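# Slide the red-taped fader's knob onto the tape line

## Task

Find the fader that has red tape next to it and slide its knob until it sits level with the mark drawn on that tape, then release the knob. No other fader may be moved from its current setting.

## Robot and tools

Robot: two arms, left_arm and right_arm, each with a parallel two-finger gripper. They face each other across a table. left_arm's base is at (-0.061, +0.422, +0.109) m on the +y side and right_arm's base is at (+0.029, -0.553, +0.120) m. Names do not match image sides.

Scene frame: origin at table centre, +z up, table surface at z = +0.020 m. The state line in each result gives, per arm, end_effector_position (metres), end_effector_quat_wxyz and linear/angular velocities (m/s, rad/s) in this frame. The position is the point midway between the finger pads, 3 to 4 cm short of the fingertips. Readings drift more at long reach.

Gripper axes: the fingers point along the gripper's +x and close along its y. Offsets in commands use these gripper-local axes, not scene axes.

Row format (shared by execute_actions and move): one flat list of 14 numbers, each in [-1, 1], always covering both arms even if one stays still. Order: left_arm dx, dy, dz, rx, ry, rz, opening, then right_arm dx, dy, dz, rx, ry, rz, opening. dx..rz are an offset, not a pose: a displacement from the gripper's measured pose at the start of the action, expressed in that gripper's own axes. Scale: 1.0 = 0.6 m for dx/dy/dz and 180 degrees for rotation; rx, ry, rz form a single rotation vector. Opening is absolute, not an offset: +1 = fully open (0.088 m); empty fingers close at about -0.80; values down to -1 add squeeze but no further travel. Full open-to-closed takes about 0.5 s or more.

execute_actions(actions): a list of actions; each action is a table of up to 15 rows, each row applied for one 1/30 s step. A short table repeats its final row until 15 steps pass. Every row is measured from the pose at the start of that action, not from the previous row. In the first action of a call the reference is the last pose reported in this scene. An empty list just returns state and images.

move(target, speed, blocking): target is one 14-number row as above; its offsets count from the pose in the latest result that shows one. Each gripper follows a straight line; both arms finish together, in 0.5 to 10 s (cut off at 10 s). speed is m/s, 0.002 to 0.5, default 0.25; rotation rate is capped at twice that in rad/s. The opening is sent when the move starts. Paths ignore obstacles and the other arm; a gripper may lag, drift or overshoot speed near full stretch. Faster contact and targets set deeper past a surface push harder. blocking=false returns after 0.5 s while motion continues; then use wait(0) to poll, and no rows or new moves are accepted until a result shows it ended (or call stop). The result adds a move: line with the ending (done, off_target, moving, held, fault) and limits: paced = sent pose was clipped; held = a check blocked some steps (afterwards the arm may speed up sharply). An ending naming one arm means the other finished normally. Each gripper's distance from its target is also listed.

wait(seconds): 0 to 10; lets time pass with last commands held; returns early when a running move finishes.
stop(): brakes a running move; needs stopping distance; fingers keep moving.
zoom_image(camera, region): camera is cam_low, cam_left_wrist or cam_right_wrist; region [x0, y0, x1, y1] pixels from top-left, at most 504 by 504.
read_manual(section): licence texts only.
finished_scene(scene): ends the current scene (give its number) after the last command is held; irreversible; reports success. Replying without a tool call ends everything.

Control behaviour: each step, the commanded pose is limited to within 70 mm and 16 degrees of the measured pose; position is favoured over orientation when both cannot be met. After an action the arm only continues up to its last clipped pose, so far targets need follow-up commands. Hand target lines show what the controller currently drives toward. Friction can leave the gripper short, slightly tilted, or unmoved on tiny commands; check position and orientation after each move and correct tilt. To keep an arm still, send the offset back to its desired pose in the first call of a reply and zeros afterwards, with its intended opening.

Gripping: grip_measured reports finger opening on the command scale (last Joint positions entry is metres). Holding needs a command clearly below grip_measured; lower means harder squeeze (about 34 N per pad max). Readings may be off by about 1 mm. Fast closes can overshoot force.

Joints (rad): waist -3.054 to 3.054, shoulder 0.000 to 3.142, elbow 0.000 to 2.356, wrist pitch -1.571 to 1.571, wrist yaw -1.571 to 1.571, wrist roll -3.142 to 3.142. Load limits (N m): waist 18.2, shoulder 22.5, elbow 22.4, wrist pitch 5.92, wrist yaw 5.9, wrist roll 5.54. Reaching one gives a TORQUE FAULT: the arm halts 10 s and drops the rest of the call. Torque readings are noisy and offset. Sustained load heats motors: MOTOR HOT from 50 °C, OVER-TEMPERATURE FAULT hold at 95 °C, possible power loss if not cooled.

A pose unreachable line means the clearance check altered or blocked that arm's command.

Cameras: cam_low (fixed), cam_left_wrist and cam_right_wrist, each 504x504, given in that order; calibration lines (K, distortion, T_world_to_cam) may be a few degrees and millimetres off.

Avoid: pushing the fader knob hard or fast, bumping other faders, knocking anything off the table, arms colliding or pressing each other, and slams. Loose objects may occasionally be nudged by outside pushes. Open the gripper fully and withdraw after setting the knob.

Each tool is called in YAML: its name, and indented under it one key for each argument.

## Session

execute_actions:
  actions: []

zoom_image:
  camera: "cam_low"
  region: [100,150,400,400]

Scene clock: 0.00 s.
left_arm: end_effector_position=(-0.2890, +0.1722, +0.1240) grip_measured=+0.844 end_effector_quat_wxyz=(+0.810, -0.292, +0.420, -0.287) end_effector_velocity=(-0.001, -0.000, +0.001) end_effector_angular_velocity=(-0.006, -0.002, -0.008) | right_arm: end_effector_position=(-0.0860, -0.2600, +0.4428) grip_measured=+0.831 end_effector_quat_wxyz=(+0.562, +0.025, -0.013, +0.827) end_effector_velocity=(-0.000, -0.000, -0.005) end_effector_angular_velocity=(-0.023, -0.002, +0.005)
Joint positions: left_arm=[-0.753  2.14   1.168 -0.849 -1.013 -2.845  0.08 ] | right_arm=[-0.007  0.845  0.644  0.256 -0.004  0.007  0.08 ]
Joint velocities: left_arm=[-0.002 -0.002 -0.002  0.007 -0.007  0.007 -0.   ] | right_arm=[-0.002 -0.002 -0.002 -0.022 -0.007  0.007 -0.   ]
Joint torques (N m, as the arm reports them, + toward a larger angle): no reading
Heat: left arm: hottest shoulder 32 °C (+0.0 °C/min); right arm: hottest elbow 32 °C (+0.0 °C/min).
Hand target (left_arm): -0.289, +0.172, +0.124; +0.810, -0.292, +0.420, -0.287
Hand target (right_arm): -0.086, -0.260, +0.443; +0.562, +0.025, -0.013, +0.827

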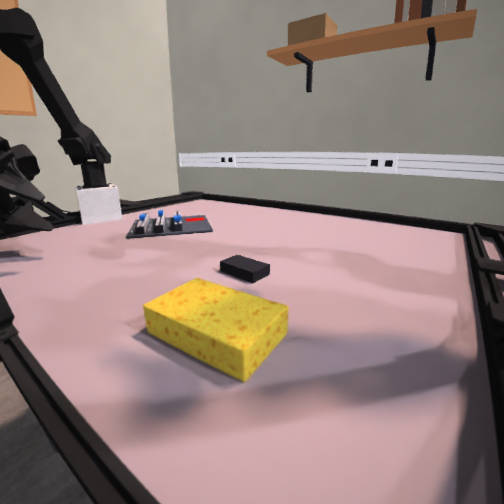

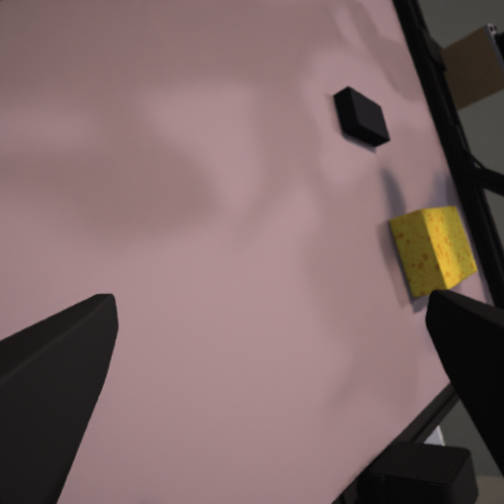

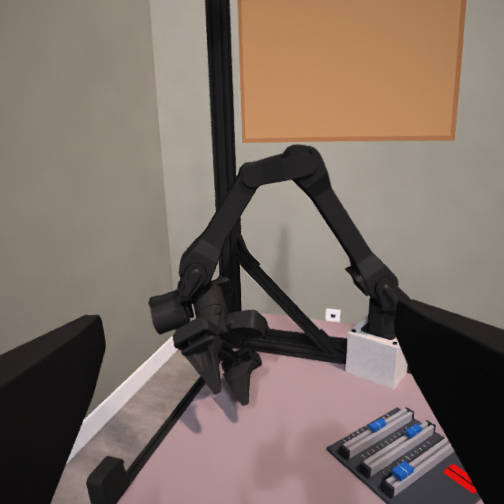

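Region (100, 150, 400, 400) of cam_low's 504x504 image, scaled by 1.680, with more detail than that image has.

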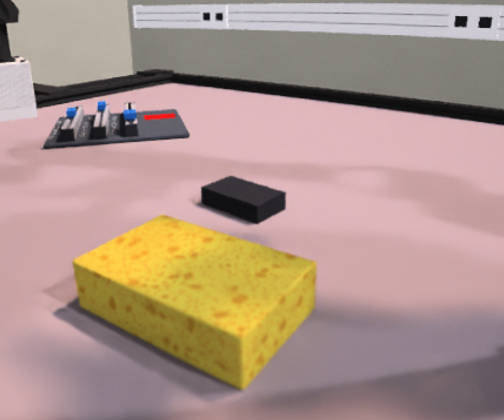

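move:
  target: [0.16,0.037,0.388,0.194,0.267,0.202,0,0,0,0,0,0,0,0.83]

zoom_image:
  camera: "cam_right_wrist"
  region: [304,304,504,504]

Scene clock: 4.93 s.
left_arm: end_effector_position=(-0.0387, +0.1752, +0.1687) grip_measured=+0.000 end_effector_quat_wxyz=(+0.672, +0.232, +0.666, -0.227) end_effector_velocity=(+0.001, +0.004, +0.000) end_effector_angular_velocity=(+0.023, -0.005, -0.005) | right_arm: end_effector_position=(-0.0860, -0.2600, +0.4429) grip_measured=+0.830 end_effector_quat_wxyz=(+0.562, +0.025, -0.013, +0.827) end_effector_velocity=(-0.002, -0.001, +0.000) end_effector_angular_velocity=(+0.001, -0.009, +0.019)
Joint positions: left_arm=[ 0.456  1.545  0.94  -0.969 -0.011 -0.826  0.039] | right_arm=[-0.007  0.845  0.644  0.257 -0.004  0.007  0.08 ]
Joint velocities: left_arm=[ 0.002  0.002  0.002 -0.022 -0.007  0.007 -0.   ] | right_arm=[-0.002 -0.002  0.002 -0.007 -0.022 -0.007 -0.   ]
Joint torques (N m, as the arm reports them, + toward a larger angle): left_arm=[ 0.   -5.09  6.54  0.25  0.07  0.08] | right_arm=[-0.04 -2.73  7.82  2.01  0.    0.  ]
Heat: left arm: hottest shoulder 33 °C (+0.0 °C/min); right arm: hottest elbow 33 °C (+0.0 °C/min).
Hand target (left_arm): -0.038, +0.173, +0.169; +0.671, +0.232, +0.667, -0.227
Hand target (right_arm): -0.086, -0.260, +0.443; +0.562, +0.025, -0.013, +0.827
Off the commanded pose (left_arm): 0.003 m, 1 deg.
Off the commanded pose (right_arm): 0.000 m, 0 deg.
move: done
camera_calibration (this result's frames):
cam_left_wrist: T_world_to_cam=[[-0.604621, -0.79624, 0.0208546, 0.117595], [-0.73665, 0.568947, 0.365577, -0.162966], [-0.302952, 0.205673, -0.930548, 0.182709], [0, 0, 0, 1]] pos_world=[0.00640384, 0.148775, 0.227143]
cam_right_wrist: T_world_to_cam=[[0.951913, 0.303587, -0.041183, 0.177005], [0.0397499, -0.255673, -0.965946, 0.396457], [-0.303778, 0.91786, -0.255446, 0.403644], [0, 0, 0, 1]] pos_world=[-0.0616343, -0.322862, 0.493355]

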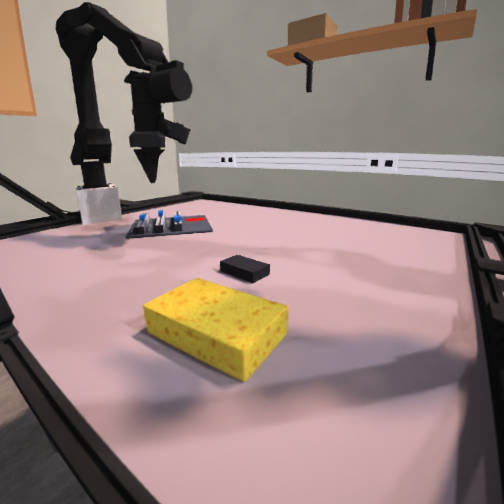

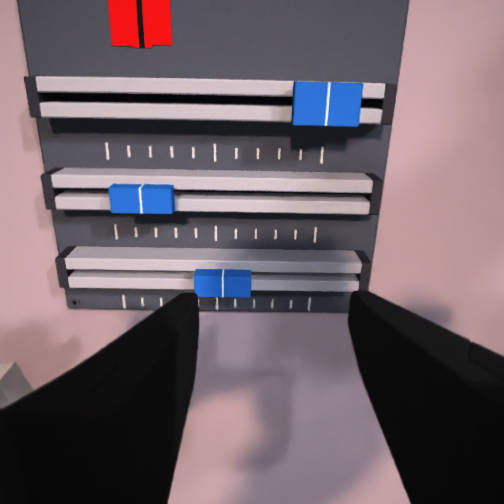

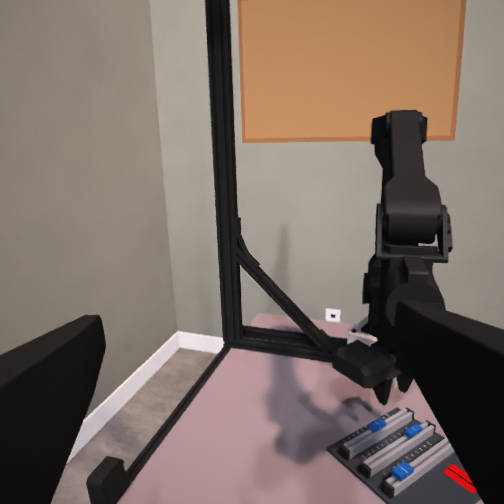

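Region (304, 304, 504, 504) of cam_right_wrist's 504x504 image, scaled by 2.520, with more detail than that image has.

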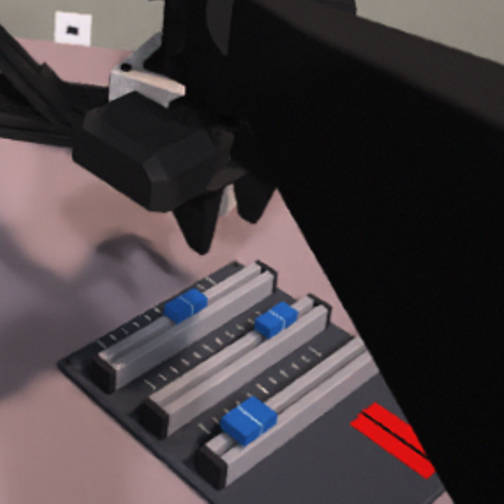

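move:
  target: [0.11,-0.045,0.078,0,0,0,0.1,0,0,0,0,0,0,0.83]

Scene clock: 6.50 s.
left_arm: end_effector_position=(-0.0193, +0.1280, +0.1030) grip_measured=+0.100 end_effector_quat_wxyz=(+0.671, +0.233, +0.666, -0.227) end_effector_velocity=(+0.002, +0.000, -0.003) end_effector_angular_velocity=(+0.003, -0.007, +0.010) | right_arm: end_effector_position=(-0.0860, -0.2600, +0.4431) grip_measured=+0.830 end_effector_quat_wxyz=(+0.562, +0.025, -0.013, +0.827) end_effector_velocity=(-0.002, -0.001, -0.002) end_effector_angular_velocity=(-0.004, -0.011, +0.019)
Joint positions: left_arm=[ 0.508  1.847  0.992 -0.718 -0.011 -0.773  0.044] | right_arm=[-0.007  0.845  0.644  0.257 -0.004  0.007  0.08 ]
Joint velocities: left_arm=[ 0.002  0.007 -0.002  0.007 -0.007 -0.007 -0.   ] | right_arm=[-0.002 -0.002 -0.002 -0.007 -0.022 -0.007  0.   ]
Joint torques (N m, as the arm reports them, + toward a larger angle): left_arm=[ 0.29 -6.92  5.96  0.48 -0.1   0.02] | right_arm=[-0.03 -2.76  7.84  2.    0.01  0.  ]
Heat: left arm: hottest shoulder 33 °C (+9.2 °C/min); right arm: hottest elbow 34 °C (+18.5 °C/min).
Hand target (left_arm): -0.018, +0.126, +0.102; +0.672, +0.232, +0.666, -0.227
Hand target (right_arm): -0.086, -0.260, +0.443; +0.562, +0.025, -0.013, +0.827
Off the commanded pose (left_arm): 0.003 m, 0 deg.
Off the commanded pose (right_arm): 0.000 m, 0 deg.
move: done
camera_calibration (this result's frames):
cam_left_wrist: T_world_to_cam=[[-0.60522, -0.795807, 0.0200059, 0.0931169], [-0.736109, 0.569033, 0.366531, -0.0979004], [-0.303072, 0.207105, -0.930191, 0.136973], [0, 0, 0, 1]] pos_world=[0.0258036, 0.101444, 0.161432]
cam_right_wrist: T_world_to_cam=[[0.951907, 0.303602, -0.0412074, 0.177026], [0.0396158, -0.25533, -0.966042, 0.396749], [-0.303814, 0.91795, -0.255078, 0.403555], [0, 0, 0, 1]] pos_world=[-0.0616242, -0.322888, 0.493509]

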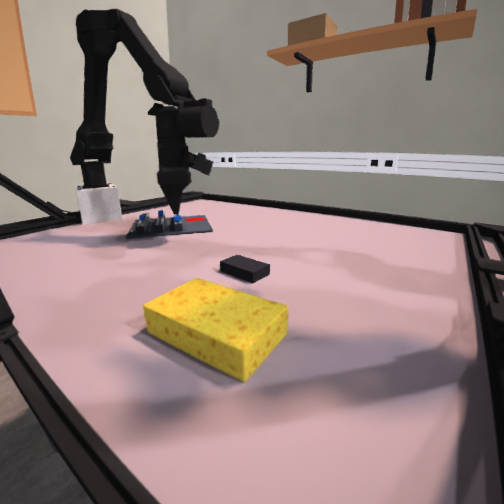

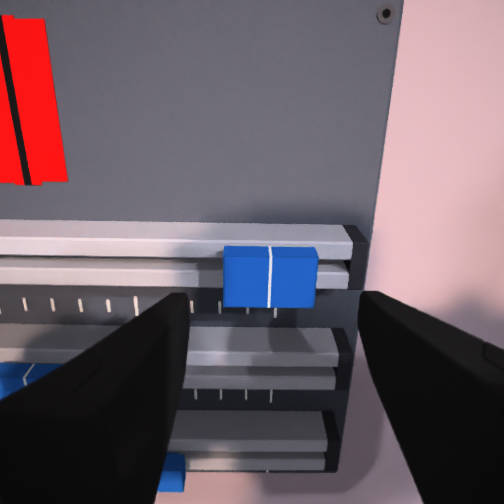

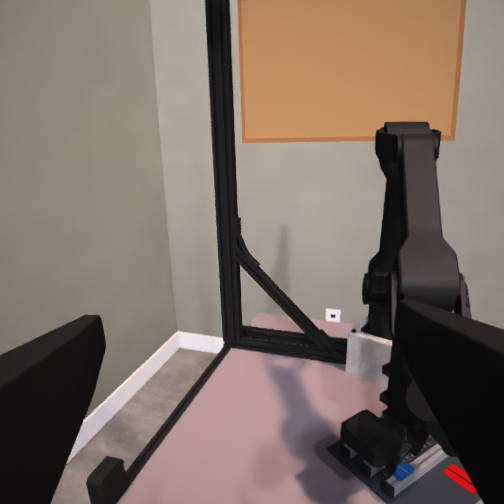

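move:
  target: [0.034,-0.003,0.004,0,0,0,0.1,0,0,0,0,0,0,0.83]
  speed: 0.06

move:
  target: [0,0.128,0,0,0,0,-0.1,0,0,0,0,0,0,0.83]
  speed: 0.07

Scene clock: 8.03 s.
left_arm: end_effector_position=(-0.0185, +0.1225, +0.0861) grip_measured=+0.100 end_effector_quat_wxyz=(+0.673, +0.229, +0.664, -0.231) end_effector_velocity=(-0.002, -0.001, +0.000) end_effector_angular_velocity=(-0.008, +0.006, +0.005) | right_arm: end_effector_position=(-0.0860, -0.2600, +0.4431) grip_measured=+0.830 end_effector_quat_wxyz=(+0.562, +0.025, -0.013, +0.827) end_effector_velocity=(-0.001, +0.001, -0.003) end_effector_angular_velocity=(-0.009, -0.012, +0.004)
Joint positions: left_arm=[ 0.508  1.898  0.978 -0.642 -0.011 -0.773  0.044] | right_arm=[-0.007  0.845  0.644  0.257 -0.004  0.007  0.08 ]
Joint velocities: left_arm=[-0.002 -0.002 -0.002  0.007  0.007 -0.007  0.   ] | right_arm=[-0.002  0.002 -0.002 -0.007 -0.007 -0.007 -0.   ]
Joint torques (N m, as the arm reports them, + toward a larger angle): left_arm=[-0.01 -6.86  4.16  0.5  -0.07  0.04] | right_arm=[-0.04 -2.78  7.85  2.    0.01  0.01]
Heat: left arm: hottest shoulder 33 °C (+7.5 °C/min); right arm: hottest elbow 34 °C (+14.9 °C/min).
Hand target (left_arm): -0.018, +0.125, +0.083; +0.671, +0.233, +0.666, -0.227
Hand target (right_arm): -0.086, -0.260, +0.443; +0.562, +0.025, -0.013, +0.827
Off the commanded pose (left_arm): 0.004 m, 1 deg.
Off the commanded pose (right_arm): 0.000 m, 0 deg.
move: done
camera_calibration (this result's frames):
cam_left_wrist: T_world_to_cam=[[-0.604955, -0.795754, 0.0283666, 0.0888872], [-0.736904, 0.573001, 0.358666, -0.0877554], [-0.301664, 0.196073, -0.933035, 0.124234], [0, 0, 0, 1]] pos_world=[0.0265824, 0.0966574, 0.144868]
cam_right_wrist: T_world_to_cam=[[0.951907, 0.303602, -0.0412074, 0.177026], [0.0396158, -0.25533, -0.966042, 0.396749], [-0.303814, 0.91795, -0.255078, 0.403555], [0, 0, 0, 1]] pos_world=[-0.0616242, -0.322888, 0.493509]

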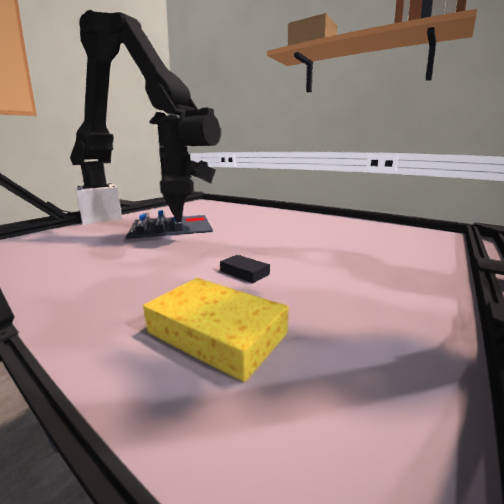

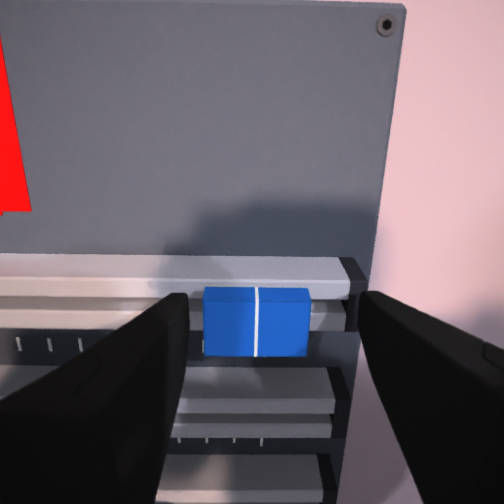

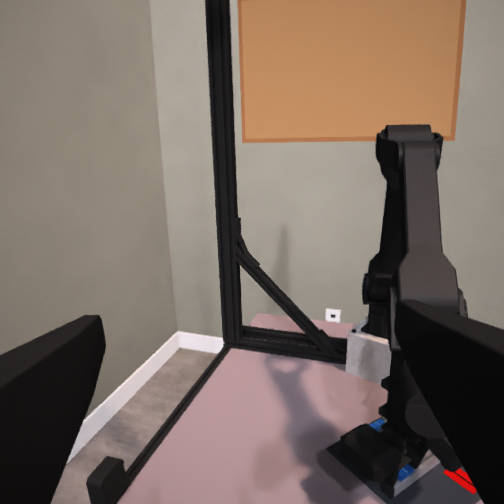

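Scene clock: 9.47 s.
left_arm: end_effector_position=(+0.0276, +0.1814, +0.0850) grip_measured=-0.099 end_effector_quat_wxyz=(+0.672, +0.230, +0.665, -0.231) end_effector_velocity=(+0.002, +0.003, +0.000) end_effector_angular_velocity=(+0.014, -0.018, +0.005) | right_arm: end_effector_position=(-0.0860, -0.2600, +0.4431) grip_measured=+0.830 end_effector_quat_wxyz=(+0.562, +0.025, -0.013, +0.827) end_effector_velocity=(-0.004, -0.002, -0.008) end_effector_angular_velocity=(-0.022, -0.018, +0.024)
Joint positions: left_arm=[ 0.721  1.754  0.779 -0.588 -0.007 -0.558  0.034] | right_arm=[-0.007  0.845  0.644  0.257 -0.004  0.007  0.08 ]
Joint velocities: left_arm=[-0.002 -0.002 -0.002 -0.007 -0.022 -0.007 -0.   ] | right_arm=[ 0.002 -0.002 -0.007 -0.022 -0.022 -0.007  0.   ]
Joint torques (N m, as the arm reports them, + toward a larger angle): left_arm=[ 0.3  -7.97  3.8   0.33 -0.17  0.1 ] | right_arm=[-0.03 -2.76  7.83  2.    0.01  0.  ]
Heat: left arm: hottest shoulder 33 °C (+6.3 °C/min); right arm: hottest elbow 34 °C (+12.7 °C/min).
Hand target (left_arm): +0.029, +0.184, +0.086; +0.673, +0.230, +0.664, -0.230
Hand target (right_arm): -0.086, -0.260, +0.443; +0.562, +0.025, -0.013, +0.827
Off the commanded pose (left_arm): 0.002 m, 0 deg.
Off the commanded pose (right_arm): 0.000 m, 0 deg.
move: done
camera_calibration (this result's frames):
cam_left_wrist: T_world_to_cam=[[-0.607017, -0.794209, 0.0275931, 0.163481], [-0.734459, 0.573933, 0.362175, -0.0876879], [-0.30348, 0.199581, -0.931701, 0.124942], [0, 0, 0, 1]] pos_world=[0.07275, 0.155229, 0.143656]
cam_right_wrist: T_world_to_cam=[[0.951907, 0.303602, -0.0412074, 0.177026], [0.0396158, -0.25533, -0.966042, 0.396749], [-0.303814, 0.91795, -0.255078, 0.403555], [0, 0, 0, 1]] pos_world=[-0.0616242, -0.322888, 0.493509]

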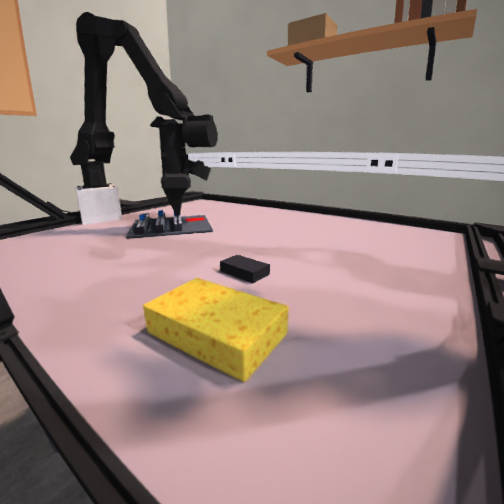

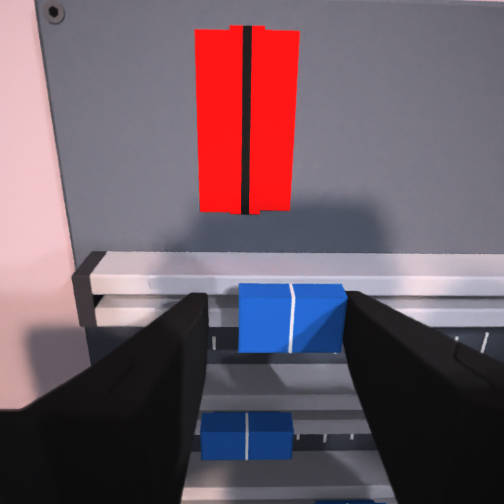

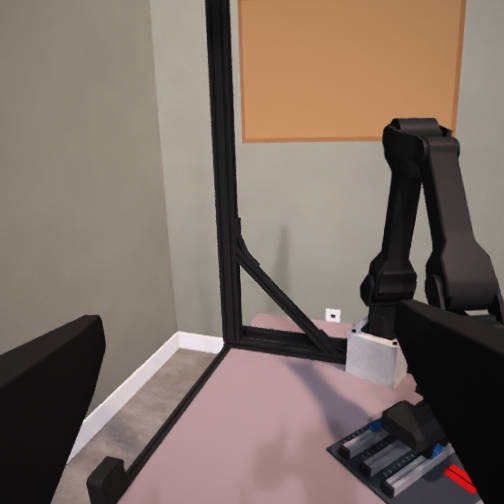

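move:
  target: [0,0.022,0,0,0,0,-0.1,0,0,0,0,0,0,0.83]
  speed: 0.03

Scene clock: 10.60 s.
left_arm: end_effector_position=(+0.0343, +0.1895, +0.0847) grip_measured=-0.099 end_effector_quat_wxyz=(+0.670, +0.231, +0.666, -0.233) end_effector_velocity=(-0.001, +0.000, +0.000) end_effector_angular_velocity=(-0.010, +0.004, -0.005) | right_arm: end_effector_position=(-0.0860, -0.2600, +0.4431) grip_measured=+0.830 end_effector_quat_wxyz=(+0.562, +0.025, -0.013, +0.827) end_effector_velocity=(+0.002, +0.000, +0.003) end_effector_angular_velocity=(+0.014, -0.002, -0.010)
Joint positions: left_arm=[ 0.759  1.739  0.758 -0.584 -0.003 -0.516  0.034] | right_arm=[-0.007  0.845  0.644  0.257 -0.004  0.007  0.08 ]
Joint velocities: left_arm=[ 0.002 -0.007 -0.007  0.007  0.007  0.007 -0.   ] | right_arm=[-0.002 -0.002  0.002  0.007  0.007 -0.007 -0.   ]
Joint torques (N m, as the arm reports them, + toward a larger angle): left_arm=[ 0.73 -7.56  3.8   0.45 -0.22  0.08] | right_arm=[-0.04 -2.78  7.84  2.01  0.    0.  ]
Heat: left arm: hottest shoulder 33 °C (+5.7 °C/min); right arm: hottest elbow 34 °C (+11.3 °C/min).
Hand target (left_arm): +0.036, +0.192, +0.085; +0.672, +0.230, +0.665, -0.231
Hand target (right_arm): -0.086, -0.260, +0.443; +0.562, +0.025, -0.013, +0.827
Off the commanded pose (left_arm): 0.003 m, 0 deg.
Off the commanded pose (right_arm): 0.000 m, 0 deg.
move: done
camera_calibration (this result's frames):
cam_left_wrist: T_world_to_cam=[[-0.609938, -0.791879, 0.0300391, 0.173467], [-0.730688, 0.576669, 0.365442, -0.0882349], [-0.306708, 0.200948, -0.930349, 0.124725], [0, 0, 0, 1]] pos_world=[0.0795862, 0.163184, 0.143072]
cam_right_wrist: T_world_to_cam=[[0.951907, 0.303602, -0.0412074, 0.177026], [0.0396158, -0.25533, -0.966042, 0.396749], [-0.303814, 0.91795, -0.255078, 0.403555], [0, 0, 0, 1]] pos_world=[-0.0616242, -0.322888, 0.493509]

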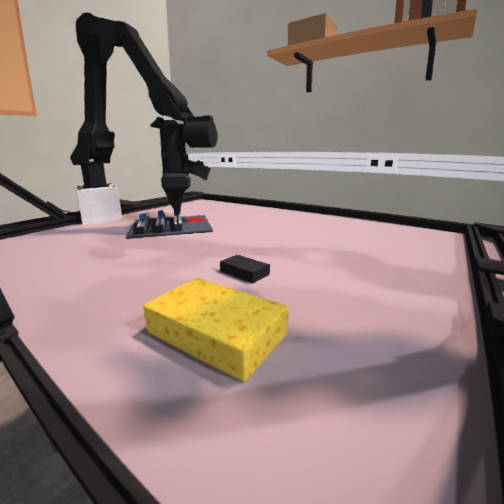

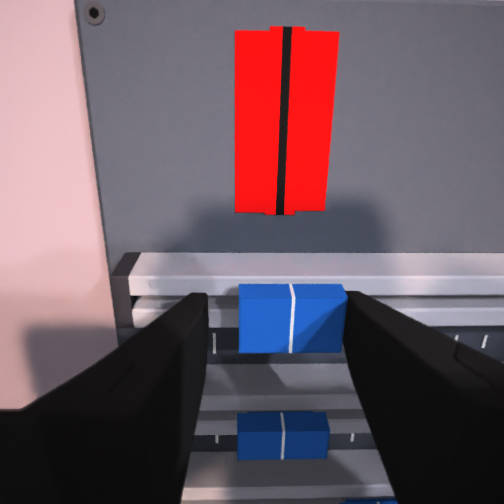

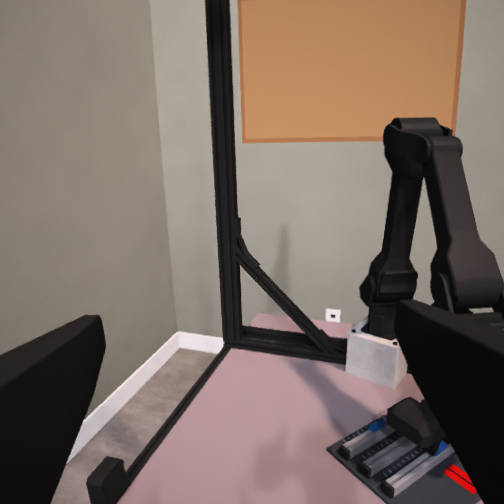

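execute_actions:
  actions:
    - [[0,0,0,0,0,0,-0.13,0,0,0,0,0,0,0.83]]
    - [[0,0,0,0,0,0,0.2,0,0,0,0,0,0,0.83]]
    - [[-0.05,0.012,0,0,0,0,0.2,0,0,0,0,0,0,0.83]]
    - [[0,0,0,0,0,0,0.2,0,0,0,0,0,0,0.83]]

Scene clock: 14.00 s.
left_arm: end_effector_position=(+0.0370, +0.1974, +0.1115) grip_measured=+0.200 end_effector_quat_wxyz=(+0.667, +0.234, +0.669, -0.231) end_effector_velocity=(-0.000, +0.002, +0.000) end_effector_angular_velocity=(+0.010, -0.004, +0.019) | right_arm: end_effector_position=(-0.0860, -0.2600, +0.4431) grip_measured=+0.830 end_effector_quat_wxyz=(+0.562, +0.025, -0.013, +0.827) end_effector_velocity=(-0.002, -0.001, -0.002) end_effector_angular_velocity=(-0.004, -0.010, +0.009)
Joint positions: left_arm=[ 0.782  1.652  0.793 -0.718 -0.001 -0.491  0.049] | right_arm=[-0.007  0.845  0.644  0.257 -0.004  0.007  0.08 ]
Joint velocities: left_arm=[-0.002 -0.002 -0.002 -0.007 -0.007 -0.022 -0.   ] | right_arm=[ 0.002 -0.002 -0.002 -0.007 -0.007 -0.007 -0.   ]
Joint torques (N m, as the arm reports them, + toward a larger angle): left_arm=[ 0.16 -6.22  5.08  0.39 -0.01 -0.05] | right_arm=[-0.04 -2.75  7.84  2.    0.   -0.01]
Heat: left arm: hottest shoulder 34 °C (+8.6 °C/min); right arm: hottest elbow 35 °C (+12.9 °C/min).
Hand target (left_arm): +0.037, +0.197, +0.111; +0.667, +0.234, +0.669, -0.231
Hand target (right_arm): -0.086, -0.260, +0.443; +0.562, +0.025, -0.013, +0.827
Off the commanded pose (left_arm): 0.000 m, 0 deg.
Off the commanded pose (right_arm): 0.000 m, 0 deg.
camera_calibration (this result's frames):
cam_left_wrist: T_world_to_cam=[[-0.610666, -0.791466, 0.0258509, 0.180918], [-0.727669, 0.573722, 0.375954, -0.101325], [-0.312386, 0.210771, -0.926278, 0.146722], [0, 0, 0, 1]] pos_world=[0.0825836, 0.170398, 0.169322]
cam_right_wrist: T_world_to_cam=[[0.951907, 0.303602, -0.0412074, 0.177026], [0.0396158, -0.25533, -0.966042, 0.396749], [-0.303814, 0.91795, -0.255078, 0.403555], [0, 0, 0, 1]] pos_world=[-0.0616242, -0.322888, 0.493509]

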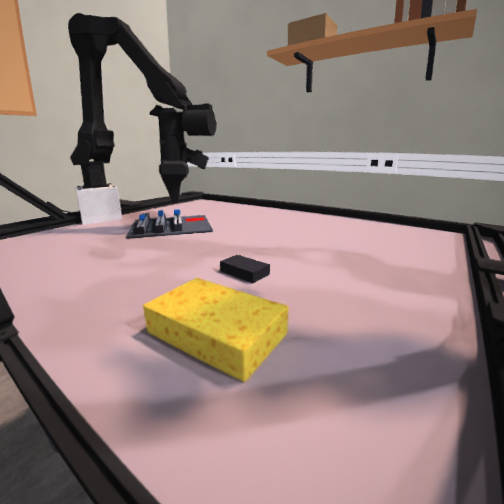

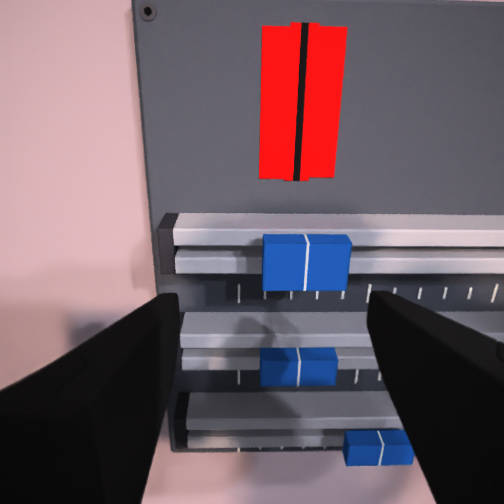

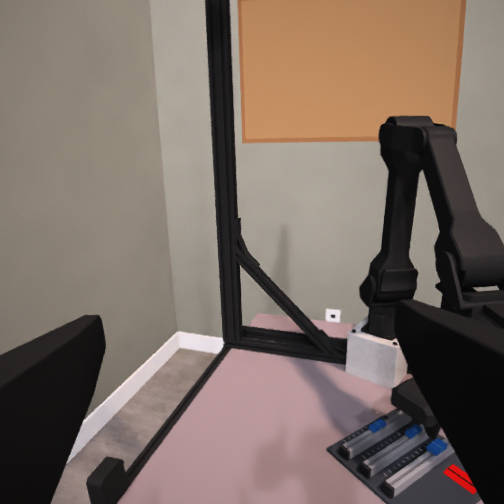

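finished_scene:
  scene: 1

The scene is finished: the task was done.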